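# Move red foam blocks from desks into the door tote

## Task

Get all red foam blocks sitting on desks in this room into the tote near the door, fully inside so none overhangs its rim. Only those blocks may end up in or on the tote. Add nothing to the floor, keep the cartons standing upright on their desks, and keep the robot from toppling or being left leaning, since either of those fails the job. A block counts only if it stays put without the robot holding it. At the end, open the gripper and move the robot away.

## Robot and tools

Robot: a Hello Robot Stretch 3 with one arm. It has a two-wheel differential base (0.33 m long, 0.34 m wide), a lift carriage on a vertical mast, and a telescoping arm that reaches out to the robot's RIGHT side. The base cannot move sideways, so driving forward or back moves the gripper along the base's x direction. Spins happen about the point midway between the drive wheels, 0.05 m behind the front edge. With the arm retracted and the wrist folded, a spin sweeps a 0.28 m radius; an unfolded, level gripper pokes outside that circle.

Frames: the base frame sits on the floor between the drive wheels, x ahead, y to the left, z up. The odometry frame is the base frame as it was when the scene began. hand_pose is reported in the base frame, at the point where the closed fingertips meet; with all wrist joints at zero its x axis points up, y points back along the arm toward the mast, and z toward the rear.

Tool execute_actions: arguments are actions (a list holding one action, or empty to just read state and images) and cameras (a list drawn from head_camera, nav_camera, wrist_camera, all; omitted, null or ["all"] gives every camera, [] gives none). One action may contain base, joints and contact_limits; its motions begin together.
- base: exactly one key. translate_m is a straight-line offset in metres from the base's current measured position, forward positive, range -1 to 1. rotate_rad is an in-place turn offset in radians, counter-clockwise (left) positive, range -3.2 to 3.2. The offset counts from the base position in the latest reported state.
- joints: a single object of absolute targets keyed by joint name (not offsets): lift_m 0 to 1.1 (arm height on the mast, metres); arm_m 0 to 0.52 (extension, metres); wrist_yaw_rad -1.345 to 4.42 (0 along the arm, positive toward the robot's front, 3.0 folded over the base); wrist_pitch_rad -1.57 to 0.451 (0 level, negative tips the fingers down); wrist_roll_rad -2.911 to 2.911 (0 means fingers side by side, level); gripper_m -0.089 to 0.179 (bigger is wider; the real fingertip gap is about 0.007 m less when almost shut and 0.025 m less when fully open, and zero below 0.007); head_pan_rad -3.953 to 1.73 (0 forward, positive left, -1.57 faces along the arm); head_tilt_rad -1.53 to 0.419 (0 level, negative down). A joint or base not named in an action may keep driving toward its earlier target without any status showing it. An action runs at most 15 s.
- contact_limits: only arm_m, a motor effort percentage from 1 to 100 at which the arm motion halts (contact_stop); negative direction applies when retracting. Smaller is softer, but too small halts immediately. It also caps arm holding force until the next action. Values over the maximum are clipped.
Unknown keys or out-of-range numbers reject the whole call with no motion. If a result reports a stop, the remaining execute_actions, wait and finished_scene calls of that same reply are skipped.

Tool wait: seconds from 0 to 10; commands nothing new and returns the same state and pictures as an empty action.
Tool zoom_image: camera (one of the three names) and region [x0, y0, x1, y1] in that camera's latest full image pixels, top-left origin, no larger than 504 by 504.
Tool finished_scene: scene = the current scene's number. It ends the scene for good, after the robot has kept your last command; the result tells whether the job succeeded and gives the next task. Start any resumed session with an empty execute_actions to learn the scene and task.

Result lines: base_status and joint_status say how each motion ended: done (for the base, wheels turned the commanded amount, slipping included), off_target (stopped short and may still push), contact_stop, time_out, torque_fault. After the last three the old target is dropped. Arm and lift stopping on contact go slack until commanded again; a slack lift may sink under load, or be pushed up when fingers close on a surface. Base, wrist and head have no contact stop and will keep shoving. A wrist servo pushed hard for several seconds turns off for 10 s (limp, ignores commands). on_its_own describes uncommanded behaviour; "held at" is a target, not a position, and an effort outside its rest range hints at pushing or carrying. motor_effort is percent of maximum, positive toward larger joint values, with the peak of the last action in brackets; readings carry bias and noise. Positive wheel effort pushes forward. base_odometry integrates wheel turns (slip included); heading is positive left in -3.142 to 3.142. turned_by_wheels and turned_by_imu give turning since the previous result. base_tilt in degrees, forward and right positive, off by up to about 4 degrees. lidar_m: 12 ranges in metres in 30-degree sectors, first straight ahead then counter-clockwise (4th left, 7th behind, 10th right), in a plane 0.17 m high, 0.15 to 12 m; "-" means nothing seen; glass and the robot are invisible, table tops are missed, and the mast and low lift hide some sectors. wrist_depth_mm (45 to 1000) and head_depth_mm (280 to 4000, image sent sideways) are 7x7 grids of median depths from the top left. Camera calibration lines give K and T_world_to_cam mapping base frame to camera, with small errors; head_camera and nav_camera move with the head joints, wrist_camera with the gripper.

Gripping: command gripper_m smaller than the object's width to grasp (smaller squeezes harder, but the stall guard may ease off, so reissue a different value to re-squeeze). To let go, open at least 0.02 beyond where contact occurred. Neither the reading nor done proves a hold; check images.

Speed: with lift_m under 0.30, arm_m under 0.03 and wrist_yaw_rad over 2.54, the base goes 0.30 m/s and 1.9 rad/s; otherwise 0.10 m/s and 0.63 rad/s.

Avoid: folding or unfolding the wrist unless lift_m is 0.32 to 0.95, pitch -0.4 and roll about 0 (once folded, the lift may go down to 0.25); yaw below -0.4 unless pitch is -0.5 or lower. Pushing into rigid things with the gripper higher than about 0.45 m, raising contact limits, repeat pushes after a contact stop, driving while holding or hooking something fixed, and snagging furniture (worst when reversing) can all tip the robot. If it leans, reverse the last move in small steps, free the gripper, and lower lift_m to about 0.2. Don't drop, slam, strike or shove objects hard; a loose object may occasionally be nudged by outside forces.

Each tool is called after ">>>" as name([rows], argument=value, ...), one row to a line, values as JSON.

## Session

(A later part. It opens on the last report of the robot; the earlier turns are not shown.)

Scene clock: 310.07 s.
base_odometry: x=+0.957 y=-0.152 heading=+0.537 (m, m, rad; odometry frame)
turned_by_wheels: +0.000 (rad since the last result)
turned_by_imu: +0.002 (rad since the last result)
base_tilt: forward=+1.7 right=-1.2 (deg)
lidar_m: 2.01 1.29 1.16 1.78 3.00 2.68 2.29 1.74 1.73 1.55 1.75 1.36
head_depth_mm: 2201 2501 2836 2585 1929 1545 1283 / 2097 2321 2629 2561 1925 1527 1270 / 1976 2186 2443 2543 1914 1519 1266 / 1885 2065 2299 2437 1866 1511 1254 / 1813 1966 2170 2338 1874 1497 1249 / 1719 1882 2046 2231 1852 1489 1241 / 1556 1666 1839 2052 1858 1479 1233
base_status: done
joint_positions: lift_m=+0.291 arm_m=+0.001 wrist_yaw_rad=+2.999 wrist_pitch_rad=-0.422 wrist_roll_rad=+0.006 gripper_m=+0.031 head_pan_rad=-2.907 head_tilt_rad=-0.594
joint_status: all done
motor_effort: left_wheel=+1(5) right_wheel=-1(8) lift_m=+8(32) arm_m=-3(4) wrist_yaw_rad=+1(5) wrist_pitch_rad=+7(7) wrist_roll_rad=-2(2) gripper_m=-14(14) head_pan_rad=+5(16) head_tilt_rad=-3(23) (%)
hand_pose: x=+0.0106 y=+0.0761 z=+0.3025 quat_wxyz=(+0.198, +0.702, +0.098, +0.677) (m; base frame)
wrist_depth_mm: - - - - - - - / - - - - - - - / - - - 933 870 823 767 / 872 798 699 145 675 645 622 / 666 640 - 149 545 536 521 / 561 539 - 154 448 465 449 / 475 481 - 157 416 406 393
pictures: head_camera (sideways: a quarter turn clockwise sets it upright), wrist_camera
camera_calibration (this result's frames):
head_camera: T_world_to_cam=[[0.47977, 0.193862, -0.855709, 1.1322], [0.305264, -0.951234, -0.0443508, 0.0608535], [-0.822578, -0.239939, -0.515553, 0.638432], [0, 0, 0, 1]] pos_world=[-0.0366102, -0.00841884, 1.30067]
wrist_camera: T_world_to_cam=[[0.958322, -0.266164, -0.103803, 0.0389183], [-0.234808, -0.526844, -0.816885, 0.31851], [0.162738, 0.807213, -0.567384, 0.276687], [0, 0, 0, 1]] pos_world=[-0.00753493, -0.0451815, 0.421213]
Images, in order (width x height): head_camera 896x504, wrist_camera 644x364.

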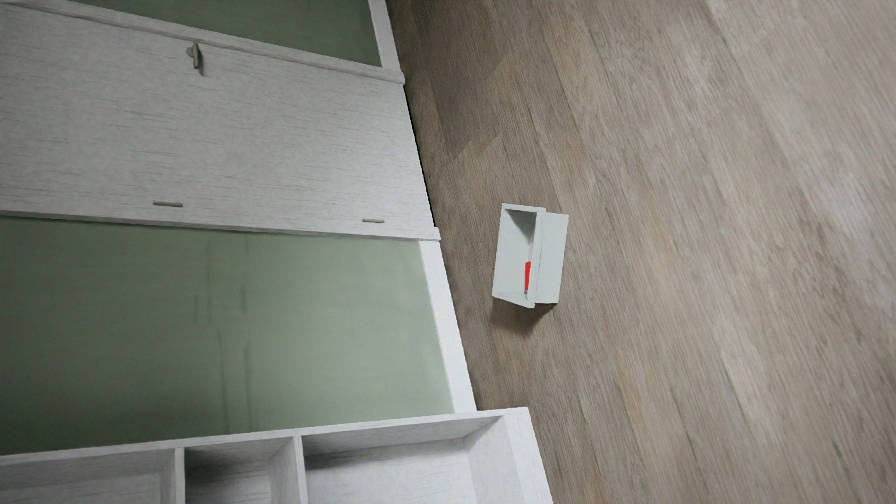

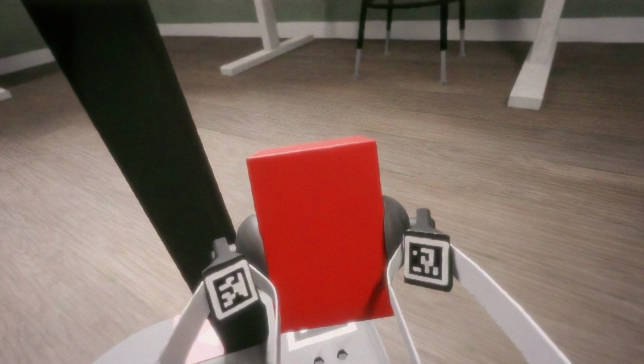

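>>> execute_actions([
  {"base": {"translate_m": -1.0}, "joints": {"head_pan_rad": -2.5, "head_tilt_rad": -1.0}},
], cameras=["head_camera"])

Scene clock: 320.40 s.
base_odometry: x=+0.097 y=-0.664 heading=+0.537 (m, m, rad; odometry frame)
turned_by_wheels: +0.000 (rad since the last result)
turned_by_imu: +0.002 (rad since the last result)
base_tilt: forward=+1.7 right=-1.1 (deg)
lidar_m: 2.83 2.14 2.09 2.14 2.30 1.86 1.43 1.27 1.01 1.44 2.01 2.30
head_depth_mm: 1159 1356 1650 1605 1392 1228 1120 / 1162 1362 1631 1593 1385 1229 - / 1157 1359 1639 1588 1356 1223 - / 1139 1335 1625 1584 1356 1219 - / 1135 1327 1598 1581 1356 1218 - / 1126 1320 1555 1548 1371 1214 1128 / 1074 1149 1434 1510 1366 1217 1092
base_status: done
joint_positions: lift_m=+0.291 arm_m=+0.001 wrist_yaw_rad=+2.999 wrist_pitch_rad=-0.422 wrist_roll_rad=+0.006 gripper_m=+0.031 head_pan_rad=-2.507 head_tilt_rad=-0.988
joint_status: all done
motor_effort: left_wheel=+0(6) right_wheel=-1(8) lift_m=+8(8) arm_m=-4(4) wrist_yaw_rad=+1(2) wrist_pitch_rad=+7(7) wrist_roll_rad=-2(2) gripper_m=-13(13) head_pan_rad=+4(34) head_tilt_rad=-8(40) (%)
hand_pose: x=+0.0106 y=+0.0761 z=+0.3025 quat_wxyz=(+0.198, +0.702, +0.098, +0.677) (m; base frame)
wrist_depth_mm: - - - - - - - / - - - - - - - / - - - 933 864 821 774 / 857 819 707 145 664 648 614 / 663 639 - 150 544 544 517 / 553 527 - 155 449 464 451 / 478 481 - 158 417 408 389
pictures: head_camera (sideways: a quarter turn clockwise sets it upright)
camera_calibration (this result's frames):
head_camera: T_world_to_cam=[[0.599631, 0.537107, -0.593262, 0.789411], [0.66065, -0.750601, -0.0118099, 0.0163064], [-0.451646, -0.384857, -0.804923, 1.01255], [0, 0, 0, 1]] pos_world=[-0.0268118, -0.0220696, 1.28355]
Images, in order (width x height): head_camera 896x504.

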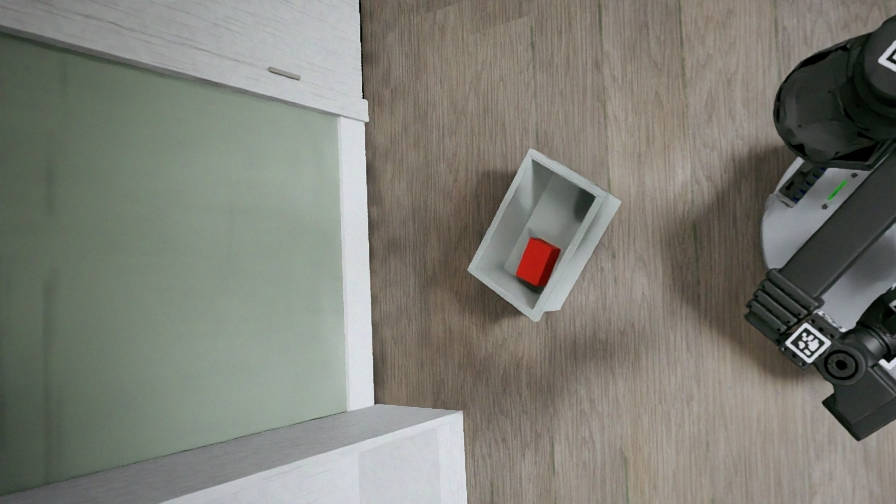

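>>> zoom_image(camera="head_camera", region=[450, 135, 650, 335])

Region (450, 135, 650, 335) of head_camera's 896x504 image, scaled by 2.520, with more detail than that image has.

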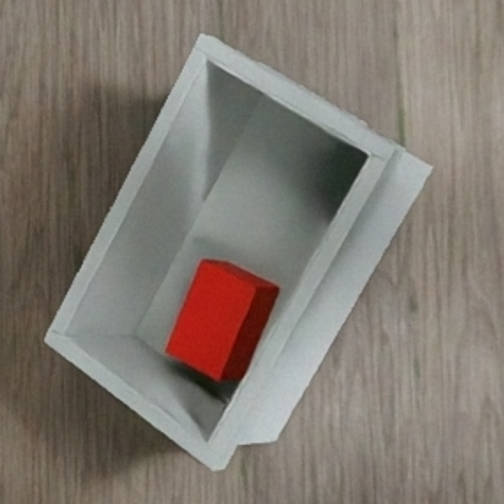

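>>> execute_actions([
  {"base": {"translate_m": -0.40}, "joints": {"head_pan_rad": -1.95, "head_tilt_rad": -1.2}},
], cameras=["head_camera"])

Scene clock: 333.87 s.
base_odometry: x=-0.246 y=-0.868 heading=+0.537 (m, m, rad; odometry frame)
turned_by_wheels: +0.000 (rad since the last result)
turned_by_imu: +0.000 (rad since the last result)
base_tilt: forward=+1.6 right=-1.1 (deg)
lidar_m: 2.69 2.48 2.34 2.09 1.58 1.90 1.10 0.98 0.98 0.88 1.51 2.29
head_depth_mm: 927 1102 1346 1402 1282 1190 - / 980 1170 1448 1401 1283 1202 - / 1036 1250 1503 1400 1259 - - / 1099 1344 1521 1395 1277 - 792 / 1011 1191 1459 1398 1282 1162 1088 / 894 1466 1476 1404 1276 1175 1091 / 1280 1543 1499 1396 1276 1173 1085
base_status: done
joint_positions: lift_m=+0.291 arm_m=+0.001 wrist_yaw_rad=+2.999 wrist_pitch_rad=-0.422 wrist_roll_rad=+0.006 gripper_m=+0.031 head_pan_rad=-1.956 head_tilt_rad=-1.186
joint_status: all done
motor_effort: left_wheel=+0(6) right_wheel=-1(7) lift_m=+8(8) arm_m=-3(4) wrist_yaw_rad=+1(1) wrist_pitch_rad=+7(7) wrist_roll_rad=-2(2) gripper_m=-15(14) head_pan_rad=+4(41) head_tilt_rad=-9(30) (%)
hand_pose: x=+0.0106 y=+0.0761 z=+0.3025 quat_wxyz=(+0.198, +0.702, +0.098, +0.677) (m; base frame)
wrist_depth_mm: - - - - - - - / - - - - - - - / - - - 935 853 804 770 / 874 796 697 145 673 634 614 / 676 639 - 149 547 537 522 / 560 529 - 154 451 461 446 / 472 480 - 157 413 407 395
pictures: head_camera (sideways: a quarter turn clockwise sets it upright)
camera_calibration (this result's frames):
head_camera: T_world_to_cam=[[0.267937, 0.864806, -0.424641, 0.571777], [0.955948, -0.293485, 0.00547913, -0.0080042], [-0.119887, -0.407403, -0.905345, 1.14105], [0, 0, 0, 1]] pos_world=[-0.00875165, -0.0319593, 1.27589]
Images, in order (width x height): head_camera 896x504.

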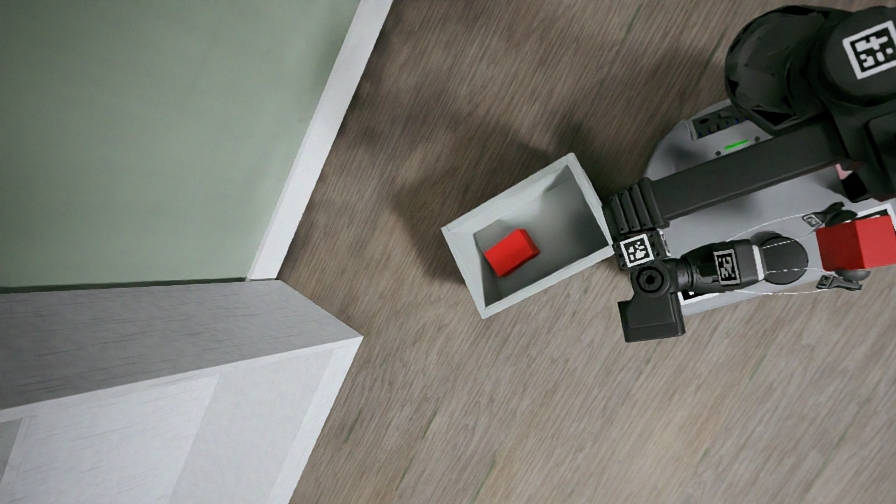

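>>> zoom_image(camera="head_camera", region=[430, 135, 640, 345])

Region (430, 135, 640, 345) of head_camera's 896x504 image, scaled by 2.400, with more detail than that image has.

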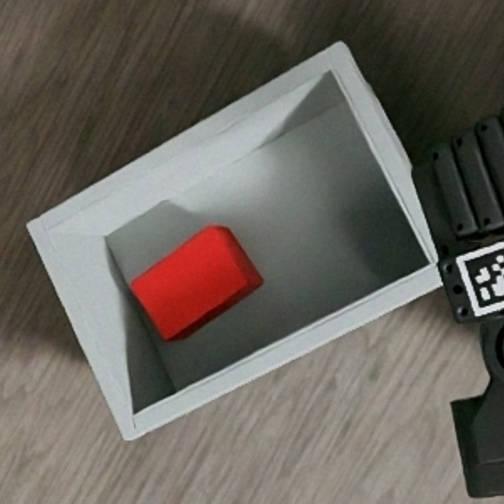

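>>> execute_actions([
  {"base": {"translate_m": -0.150}, "joints": {"arm_m": 0.189, "wrist_yaw_rad": 3.28, "head_pan_rad": -1.6, "head_tilt_rad": -1.2}},
], cameras=[])

>>> execute_actions([
  {"joints": {"wrist_pitch_rad": -1.57}},
], cameras=["head_camera", "wrist_camera"])

Scene clock: 341.50 s.
base_odometry: x=-0.375 y=-0.945 heading=+0.537 (m, m, rad; odometry frame)
turned_by_wheels: +0.000 (rad since the last result)
turned_by_imu: +0.000 (rad since the last result)
base_tilt: forward=+1.7 right=-1.1 (deg)
lidar_m: 2.83 2.61 2.45 2.10 1.92 1.68 0.97 0.85 0.87 0.88 1.55 2.41
head_depth_mm: 933 1076 1269 1398 1278 1180 1111 / 1025 1206 1448 1403 1281 1188 - / 1003 1266 1508 1417 1236 - - / 895 1110 1468 1418 1261 1196 - / 1382 1569 1504 1400 1284 1175 1088 / 1566 1628 1547 1397 1277 1176 1090 / 1498 1657 1539 1402 1278 1177 1089
base_status: done
joint_positions: lift_m=+0.291 arm_m=+0.189 wrist_yaw_rad=+3.279 wrist_pitch_rad=-0.421 wrist_roll_rad=+0.006 gripper_m=+0.031 head_pan_rad=-1.606 head_tilt_rad=-1.186
joint_status: all done
motor_effort: left_wheel=+0(6) right_wheel=-1(7) lift_m=+8(8) arm_m=+4(3) wrist_yaw_rad=+0(9) wrist_pitch_rad=+7(7) wrist_roll_rad=-2(2) gripper_m=-14(14) head_pan_rad=+4(31) head_tilt_rad=-9(8) (%)
hand_pose: x=-0.0519 y=-0.1118 z=+0.3026 quat_wxyz=(+0.101, +0.681, +0.195, +0.698) (m; base frame)
wrist_depth_mm: - - - - - - - / - - - - - - - / - - - 895 865 813 778 / 852 805 734 145 677 653 621 / 684 654 - 150 533 545 517 / 561 544 - 155 156 467 451 / 476 469 - 157 - 406 396
pictures: none
No camera images: the call's "cameras" was empty. Leave "cameras" out to get every camera's image.

Scene clock: 342.90 s.
base_odometry: x=-0.375 y=-0.945 heading=+0.537 (m, m, rad; odometry frame)
turned_by_wheels: +0.000 (rad since the last result)
turned_by_imu: +0.000 (rad since the last result)
base_tilt: forward=+1.7 right=-1.1 (deg)
lidar_m: 2.82 2.60 2.44 2.10 1.92 1.68 0.98 0.85 0.87 0.30 1.55 2.41
head_depth_mm: 933 1076 1266 1384 1283 1185 1114 / 1028 1203 1438 1398 1275 1189 - / 1000 1267 1514 1415 1245 - - / 895 1110 1480 1421 1244 - - / 1388 1571 1496 1404 1272 1176 1089 / 1571 1633 1544 1398 1277 1170 1090 / 1495 1670 1545 1397 1278 1173 1087
base_status: not commanded
joint_positions: lift_m=+0.291 arm_m=+0.189 wrist_yaw_rad=+3.279 wrist_pitch_rad=-1.555 wrist_roll_rad=+0.006 gripper_m=+0.031 head_pan_rad=-1.606 head_tilt_rad=-1.186
joint_status: all done
joint sent to its limit — the command would take wrist_pitch_rad past its lower limit, so that joint was sent only as far as its limit.
motor_effort: left_wheel=+0(0) right_wheel=-1(1) lift_m=+8(8) arm_m=+4(4) wrist_yaw_rad=+0(1) wrist_pitch_rad=-2(8) wrist_roll_rad=-2(2) gripper_m=-13(14) head_pan_rad=+3(4) head_tilt_rad=-8(8) (%)
hand_pose: x=-0.0184 y=-0.3535 z=+0.1728 quat_wxyz=(+0.462, +0.470, +0.528, +0.536) (m; base frame)
wrist_depth_mm: 298 301 303 308 310 322 324 / 304 303 206 260 238 332 334 / 312 312 317 320 254 337 345 / 324 324 261 145 251 350 354 / 335 333 234 150 226 357 363 / 342 344 - 154 237 370 374 / 352 357 296 315 295 380 388
pictures: head_camera (sideways: a quarter turn clockwise sets it upright), wrist_camera
camera_calibration (this result's frames):
head_camera: T_world_to_cam=[[-0.0453777, 0.904263, -0.424558, 0.57358], [0.998596, 0.0526878, 0.00548718, -0.00827482], [0.0273309, -0.423713, -0.905384, 1.1402], [0, 0, 0, 1]] pos_world=[0.00312827, -0.0351136, 1.27588]
wrist_camera: T_world_to_cam=[[0.997368, -0.0120717, 0.0714869, -0.00081899], [-0.0231669, -0.98741, 0.156479, -0.34779], [0.0686979, -0.157724, -0.985091, 0.283957], [0, 0, 0, 1]] pos_world=[-0.0267476, -0.298634, 0.334204]
Images, in order (width x height): head_camera 896x504, wrist_camera 644x364.

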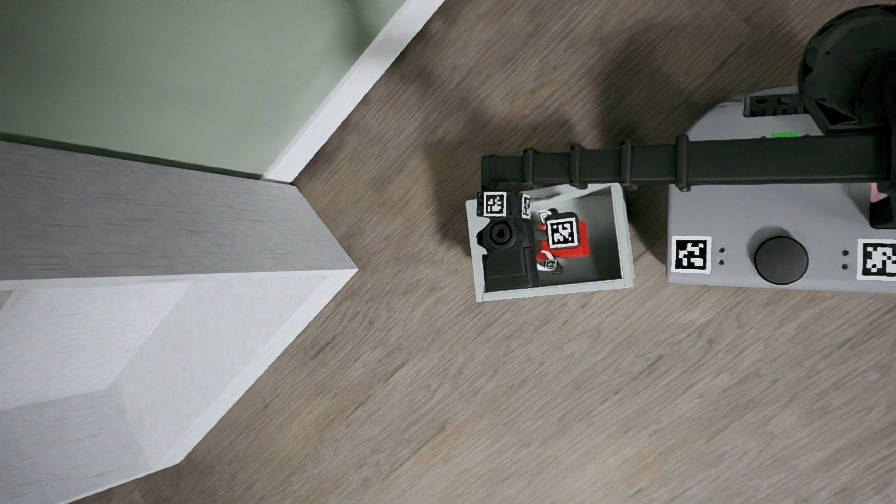

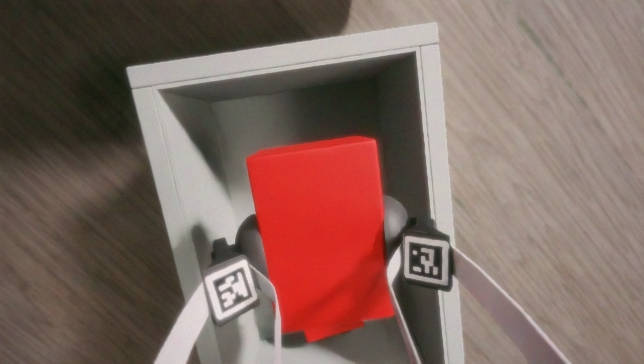

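>>> execute_actions([
  {"joints": {"lift_m": 0.150, "arm_m": 0.178}},
], cameras=["wrist_camera"])

Scene clock: 348.53 s.
base_odometry: x=-0.375 y=-0.945 heading=+0.537 (m, m, rad; odometry frame)
turned_by_wheels: +0.000 (rad since the last result)
turned_by_imu: -0.001 (rad since the last result)
base_tilt: forward=+1.6 right=-1.1 (deg)
lidar_m: 2.83 2.61 2.45 2.09 1.92 1.68 0.98 0.85 0.87 0.88 1.56 2.41
head_depth_mm: 933 1079 1272 1384 1286 1180 1098 / 1029 1205 1445 1401 1283 1188 - / 999 1270 1511 1410 1271 - - / 897 1110 1473 1398 1246 - - / 1388 1566 1500 1400 1277 1173 1088 / 1571 1628 1546 1391 1278 1175 1089 / 1495 1667 1537 1399 1273 1177 1089
base_status: not commanded
joint_positions: lift_m=+0.151 arm_m=+0.178 wrist_yaw_rad=+3.279 wrist_pitch_rad=-1.556 wrist_roll_rad=+0.006 gripper_m=+0.031 head_pan_rad=-1.606 head_tilt_rad=-1.186
joint_status: all done
motor_effort: left_wheel=+0(0) right_wheel=-1(1) lift_m=+8(10) arm_m=-3(4) wrist_yaw_rad=+1(1) wrist_pitch_rad=-2(2) wrist_roll_rad=-2(2) gripper_m=-14(13) head_pan_rad=+4(4) head_tilt_rad=-8(9) (%)
hand_pose: x=-0.0184 y=-0.3434 z=+0.0328 quat_wxyz=(+0.462, +0.469, +0.528, +0.535) (m; base frame)
wrist_depth_mm: - 68 77 88 104 106 81 / 105 117 145 183 182 119 83 / 125 173 185 187 190 123 85 / 120 165 188 146 194 129 88 / 116 158 194 150 184 135 90 / 113 151 - 154 206 130 93 / 109 137 207 183 215 164 96
pictures: wrist_camera
camera_calibration (this result's frames):
wrist_camera: T_world_to_cam=[[0.997356, -0.0119833, 0.0716746, 0.00928965], [-0.0231953, -0.987213, 0.157712, -0.315815], [0.0688682, -0.158957, -0.984881, 0.147246], [0, 0, 0, 1]] pos_world=[-0.0267311, -0.28826, 0.194161]
Images, in order (width x height): wrist_camera 644x364.

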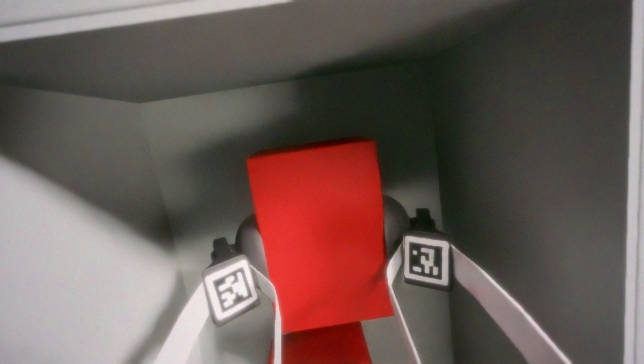

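>>> execute_actions([
  {"joints": {"lift_m": 0.148, "gripper_m": 0.092}},
], cameras=["wrist_camera"])

Scene clock: 350.70 s.
base_odometry: x=-0.375 y=-0.945 heading=+0.537 (m, m, rad; odometry frame)
turned_by_wheels: +0.000 (rad since the last result)
turned_by_imu: +0.000 (rad since the last result)
base_tilt: forward=+1.7 right=-1.1 (deg)
lidar_m: 2.83 2.60 2.45 2.10 1.92 1.68 0.98 0.85 0.87 0.88 1.55 2.41
head_depth_mm: 933 1076 1271 1386 1283 1180 1099 / 1028 1203 1445 1405 1279 1189 - / 1003 1268 1514 1400 1267 - - / 898 1107 1472 1398 1247 - - / 1388 1556 1504 1396 1273 1179 1088 / 1562 1615 1540 1399 1272 1170 1092 / 1494 1668 1541 1393 1269 1172 1084
base_status: not commanded
joint_positions: lift_m=+0.149 arm_m=+0.178 wrist_yaw_rad=+3.279 wrist_pitch_rad=-1.556 wrist_roll_rad=+0.006 gripper_m=+0.092 head_pan_rad=-1.606 head_tilt_rad=-1.186
joint_status: all done
motor_effort: left_wheel=+0(0) right_wheel=-1(1) lift_m=+8(6) arm_m=-3(3) wrist_yaw_rad=+1(1) wrist_pitch_rad=-2(2) wrist_roll_rad=-2(2) gripper_m=+1(78) head_pan_rad=+4(4) head_tilt_rad=-9(8) (%)
hand_pose: x=-0.0184 y=-0.3433 z=+0.0309 quat_wxyz=(+0.462, +0.469, +0.528, +0.535) (m; base frame)
wrist_depth_mm: - 68 77 88 104 106 80 / 105 117 144 181 182 119 83 / 124 173 183 184 187 124 85 / 120 166 186 146 193 129 88 / 116 158 192 150 198 128 90 / 112 148 200 155 205 137 93 / 109 134 205 183 213 154 91
pictures: wrist_camera
camera_calibration (this result's frames):
wrist_camera: T_world_to_cam=[[0.997356, -0.0119828, 0.0716746, 0.00943232], [-0.0231948, -0.987213, 0.157712, -0.315482], [0.0688683, -0.158957, -0.984881, 0.145294], [0, 0, 0, 1]] pos_world=[-0.0267311, -0.288239, 0.192177]
Images, in order (width x height): wrist_camera 644x364.

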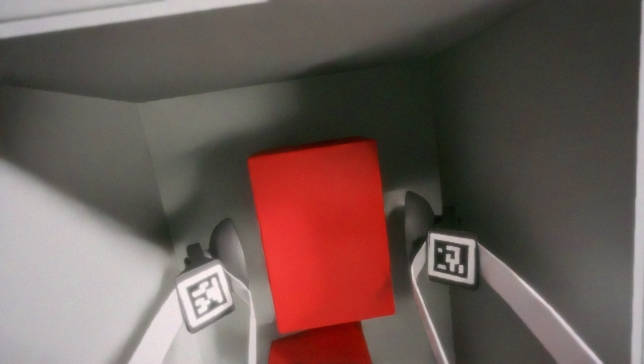

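>>> execute_actions([
  {"joints": {"lift_m": 0.285}},
], cameras=["wrist_camera"])

Scene clock: 353.53 s.
base_odometry: x=-0.375 y=-0.945 heading=+0.537 (m, m, rad; odometry frame)
turned_by_wheels: +0.000 (rad since the last result)
turned_by_imu: +0.000 (rad since the last result)
base_tilt: forward=+1.7 right=-1.1 (deg)
lidar_m: 2.83 2.60 2.45 2.09 1.92 1.68 0.98 0.85 0.87 0.88 1.56 2.41
head_depth_mm: 935 1073 1271 1378 1275 1178 1111 / 1029 1203 1447 1400 1282 1197 - / 1000 1263 1513 1395 1236 - - / 896 1110 1469 1414 1246 - - / 1392 1574 1505 1396 1276 1176 1090 / 1575 1619 1539 1401 1279 1178 1085 / 1501 1668 1543 1395 1277 1177 1088
base_status: not commanded
joint_positions: lift_m=+0.284 arm_m=+0.178 wrist_yaw_rad=+3.279 wrist_pitch_rad=-1.557 wrist_roll_rad=+0.006 gripper_m=+0.092 head_pan_rad=-1.606 head_tilt_rad=-1.186
joint_status: all done
motor_effort: left_wheel=+0(0) right_wheel=-1(1) lift_m=+30(32) arm_m=-3(3) wrist_yaw_rad=+1(0) wrist_pitch_rad=-2(2) wrist_roll_rad=-2(2) gripper_m=+1(2) head_pan_rad=+3(3) head_tilt_rad=-10(9) (%)
hand_pose: x=-0.0183 y=-0.3434 z=+0.1665 quat_wxyz=(+0.463, +0.469, +0.528, +0.535) (m; base frame)
wrist_depth_mm: 291 295 301 305 309 316 322 / 299 301 197 200 208 322 329 / 309 228 311 316 261 330 340 / 314 318 317 285 291 345 348 / 324 328 331 333 338 349 359 / 333 339 343 303 340 364 370 / 343 348 295 325 319 375 385
pictures: wrist_camera
camera_calibration (this result's frames):
wrist_camera: T_world_to_cam=[[0.997353, -0.0119612, 0.0717203, -0.000298372], [-0.0232017, -0.987165, 0.158012, -0.336977], [0.0689097, -0.159257, -0.984829, 0.278715], [0, 0, 0, 1]] pos_world=[-0.0267271, -0.288268, 0.327754]
Images, in order (width x height): wrist_camera 644x364.

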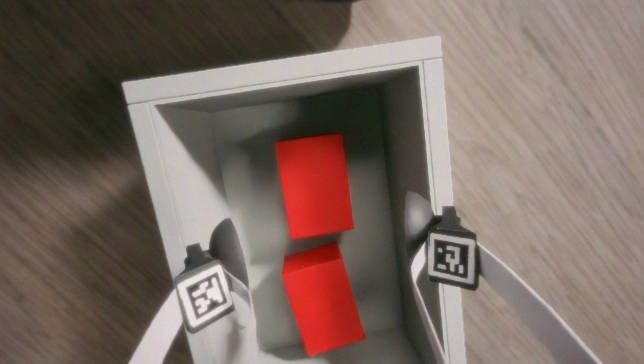

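>>> execute_actions([
  {"base": {"translate_m": 0.3}, "joints": {"lift_m": 0.45, "arm_m": 0.08, "head_pan_rad": -2.2, "head_tilt_rad": -1.1}},
], cameras=["head_camera", "nav_camera"])

Scene clock: 360.00 s.
base_odometry: x=-0.118 y=-0.792 heading=+0.537 (m, m, rad; odometry frame)
turned_by_wheels: +0.000 (rad since the last result)
turned_by_imu: -0.002 (rad since the last result)
base_tilt: forward=+1.7 right=-1.1 (deg)
lidar_m: 3.04 2.06 2.25 2.10 1.68 2.11 1.22 1.09 0.91 0.92 2.19 2.18
head_depth_mm: 977 1158 1403 1471 1320 1207 - / 1003 1191 1469 1473 1313 1207 - / 1030 1227 1520 1462 1279 1225 - / 1066 1267 1576 1465 1308 - - / 1089 1315 1577 1461 1332 1180 1074 / 995 1106 1375 1469 1328 1156 1084 / 870 1350 1523 1466 1310 1186 1083
base_status: done
joint_positions: lift_m=+0.449 arm_m=+0.080 wrist_yaw_rad=+3.279 wrist_pitch_rad=-1.557 wrist_roll_rad=+0.006 gripper_m=+0.092 head_pan_rad=-2.193 head_tilt_rad=-1.100
joint_status: all done
motor_effort: left_wheel=+0(4) right_wheel=-1(3) lift_m=+31(33) arm_m=-3(3) wrist_yaw_rad=+0(1) wrist_pitch_rad=-2(2) wrist_roll_rad=-2(2) gripper_m=+0(1) head_pan_rad=-3(37) head_tilt_rad=+1(16) (%)
hand_pose: x=-0.0183 y=-0.2456 z=+0.3315 quat_wxyz=(+0.463, +0.469, +0.529, +0.535) (m; base frame)
wrist_depth_mm: 438 - - - 462 471 484 / 449 455 - - 471 485 496 / 460 465 478 481 493 502 512 / 467 464 483 503 506 510 527 / 451 442 499 515 521 528 541 / 453 459 522 526 537 550 552 / 444 470 532 547 559 575 568
pictures: head_camera (sideways: a quarter turn clockwise sets it upright), nav_camera (sideways: a quarter turn counterclockwise sets it upright)
camera_calibration (this result's frames):
head_camera: T_world_to_cam=[[0.440202, 0.745875, -0.499893, 0.668748], [0.860611, -0.509259, -0.00200152, 0.00231615], [-0.256068, -0.429333, -0.866085, 1.09086], [0, 0, 0, 1]] pos_world=[-0.017042, -0.0292788, 1.27909]
nav_camera: T_world_to_cam=[[-0.474722, -0.754649, 0.452928, -0.546994], [-0.851704, 0.523632, -0.0202345, 0.0835157], [-0.221898, -0.395367, -0.891317, 1.11581], [0, 0, 0, 1]] pos_world=[0.0590566, -0.0153651, 1.24398]
Images, in order (width x height): head_camera 896x504, nav_camera 672x504.

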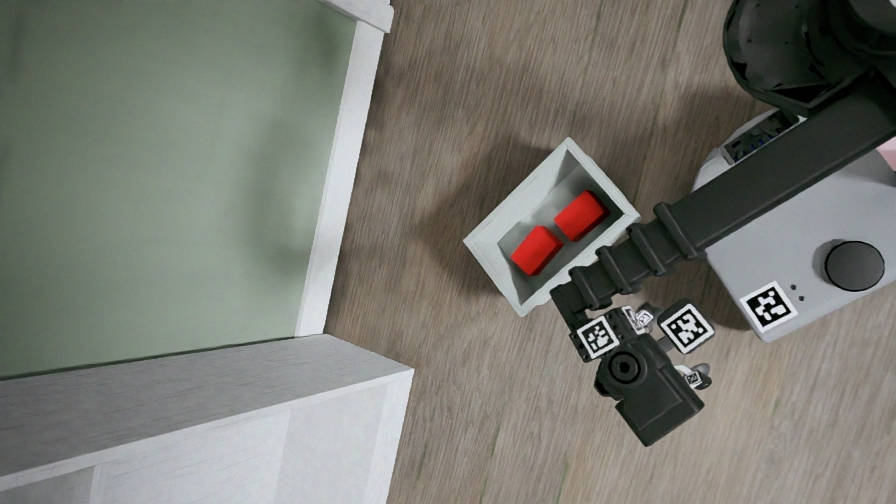

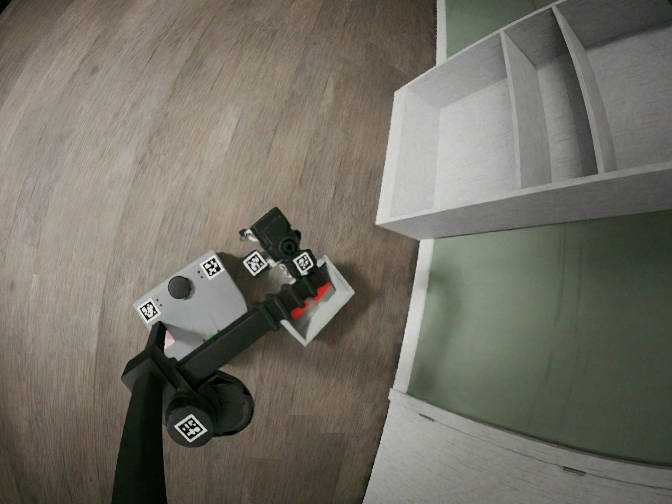

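>>> execute_actions([
  {"joints": {"head_pan_rad": 0.1, "head_tilt_rad": -0.35}},
], cameras=["head_camera", "nav_camera"])

Scene clock: 362.27 s.
base_odometry: x=-0.118 y=-0.792 heading=+0.537 (m, m, rad; odometry frame)
turned_by_wheels: +0.000 (rad since the last result)
turned_by_imu: +0.000 (rad since the last result)
base_tilt: forward=+1.7 right=-1.0 (deg)
lidar_m: 3.02 2.05 2.24 2.10 1.68 2.11 1.23 1.09 0.91 0.92 2.18 2.19
head_depth_mm: 2760 2818 2908 2965 2527 1969 1542 / 2998 3132 3234 3311 2730 1967 1529 / 3017 3257 3441 3630 2728 1953 1517 / 2833 2965 3187 3421 2663 1915 1503 / 2635 2766 2913 3138 2632 1906 1490 / 2462 2590 2722 2935 2476 1890 1475 / 2325 2466 1943 2677 2528 1866 1468
base_status: not commanded
joint_positions: lift_m=+0.449 arm_m=+0.080 wrist_yaw_rad=+3.279 wrist_pitch_rad=-1.557 wrist_roll_rad=+0.006 gripper_m=+0.092 head_pan_rad=+0.093 head_tilt_rad=-0.360
joint_status: all done
motor_effort: left_wheel=+0(0) right_wheel=-1(1) lift_m=+31(31) arm_m=-3(4) wrist_yaw_rad=+1(0) wrist_pitch_rad=-2(2) wrist_roll_rad=-2(2) gripper_m=+0(0) head_pan_rad=+4(46) head_tilt_rad=+6(50) (%)
hand_pose: x=-0.0183 y=-0.2456 z=+0.3315 quat_wxyz=(+0.463, +0.469, +0.529, +0.535) (m; base frame)
wrist_depth_mm: 431 - - - 465 468 475 / 448 453 - - 481 483 498 / 460 458 478 484 489 501 505 / 467 455 489 496 507 506 525 / 450 445 496 519 513 531 539 / 461 460 529 533 542 553 553 / 447 468 534 539 556 564 579
pictures: head_camera (sideways: a quarter turn clockwise sets it upright), nav_camera (sideways: a quarter turn counterclockwise sets it upright)
camera_calibration (this result's frames):
head_camera: T_world_to_cam=[[-0.290856, -0.104422, -0.951051, 1.2613], [-0.155441, 0.985977, -0.0607186, 0.0849888], [0.944055, 0.130172, -0.303009, 0.351072], [0, 0, 0, 1]] pos_world=[0.0486357, 0.00221008, 1.3111]
nav_camera: T_world_to_cam=[[0.344561, 0.0863825, 0.934781, -1.18001], [0.158091, -0.986876, 0.0329241, 0.00814297], [0.925357, 0.136436, -0.353695, 0.409519], [0, 0, 0, 1]] pos_world=[0.0263483, 0.0540954, 1.24763]
Images, in order (width x height): head_camera 896x504, nav_camera 672x504.

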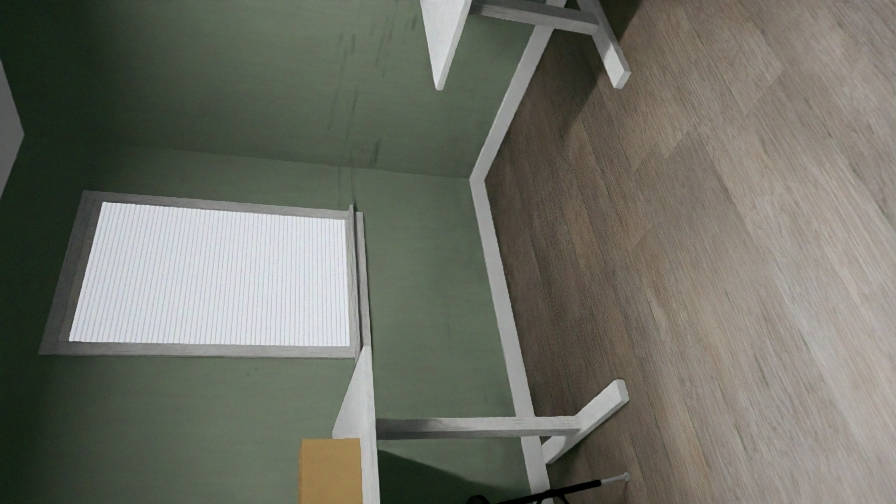

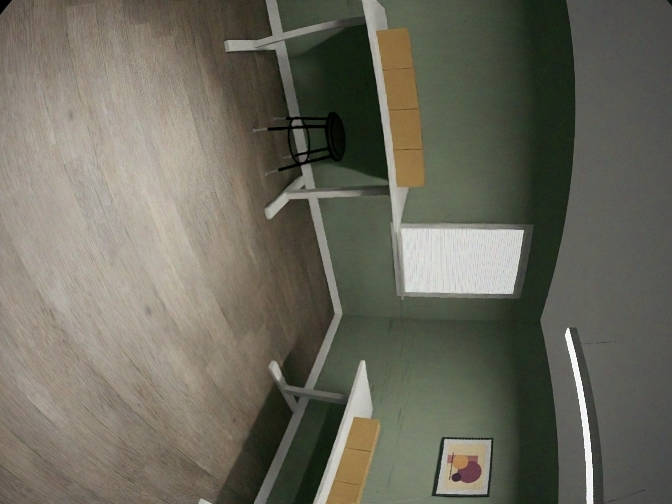

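>>> execute_actions([
  {"joints": {"head_pan_rad": 1.5, "head_tilt_rad": -0.4}},
], cameras=["nav_camera"])

Scene clock: 364.43 s.
base_odometry: x=-0.118 y=-0.792 heading=+0.537 (m, m, rad; odometry frame)
turned_by_wheels: +0.000 (rad since the last result)
turned_by_imu: +0.000 (rad since the last result)
base_tilt: forward=+1.8 right=-1.1 (deg)
lidar_m: 3.03 2.06 2.24 2.10 1.68 2.11 1.23 1.09 0.91 0.92 2.19 2.19
head_depth_mm: 2465 2573 2636 2790 2627 1908 1487 / 2670 2790 2890 3025 2558 1888 1479 / 2818 2990 3143 3296 2532 1865 1464 / 2601 2790 2989 3190 2489 1833 1460 / 2341 2514 2603 2891 2356 1817 1445 / 2171 2277 1701 2528 2328 1813 1432 / 1993 2086 1559 2377 2392 1777 1416
base_status: not commanded
joint_positions: lift_m=+0.449 arm_m=+0.080 wrist_yaw_rad=+3.279 wrist_pitch_rad=-1.557 wrist_roll_rad=+0.006 gripper_m=+0.092 head_pan_rad=+1.493 head_tilt_rad=-0.395
joint_status: all done
motor_effort: left_wheel=+0(0) right_wheel=-1(1) lift_m=+31(30) arm_m=-4(3) wrist_yaw_rad=+2(1) wrist_pitch_rad=-2(2) wrist_roll_rad=-2(2) gripper_m=-1(0) head_pan_rad=+4(46) head_tilt_rad=-4(13) (%)
hand_pose: x=-0.0183 y=-0.2456 z=+0.3315 quat_wxyz=(+0.463, +0.469, +0.529, +0.535) (m; base frame)
wrist_depth_mm: 436 - - - 460 470 482 / 450 456 - - 479 487 494 / 454 468 474 480 491 496 505 / 463 461 488 495 504 514 527 / 451 439 502 512 513 529 532 / 455 461 522 520 537 544 559 / 449 466 538 547 561 561 567
pictures: nav_camera (sideways: a quarter turn counterclockwise sets it upright)
camera_calibration (this result's frames):
nav_camera: T_world_to_cam=[[-0.0239925, 0.387079, 0.921734, -1.16074], [0.999474, -0.0108243, 0.0305617, 0.00608751], [0.0218069, 0.921983, -0.386616, 0.457872], [0, 0, 0, 1]] pos_world=[-0.0439181, 0.027212, 1.24672]
Images, in order (width x height): nav_camera 672x504.

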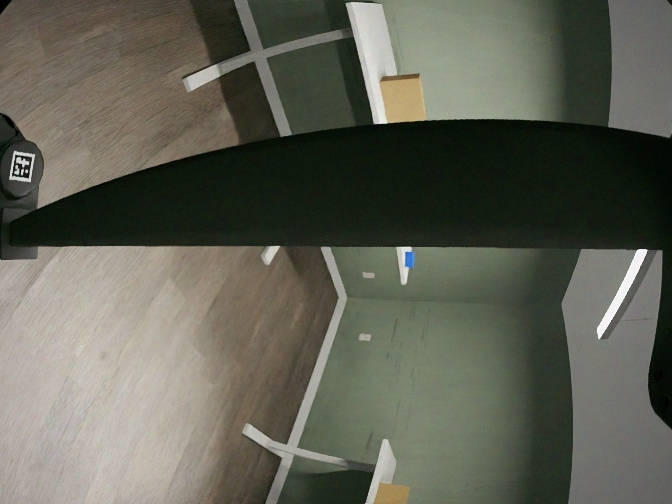

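All is in order: the blue block is still on its desk, cartons are upright, and the floor is clean.

>>> finished_scene(scene=2)

The scene is finished: the task was done.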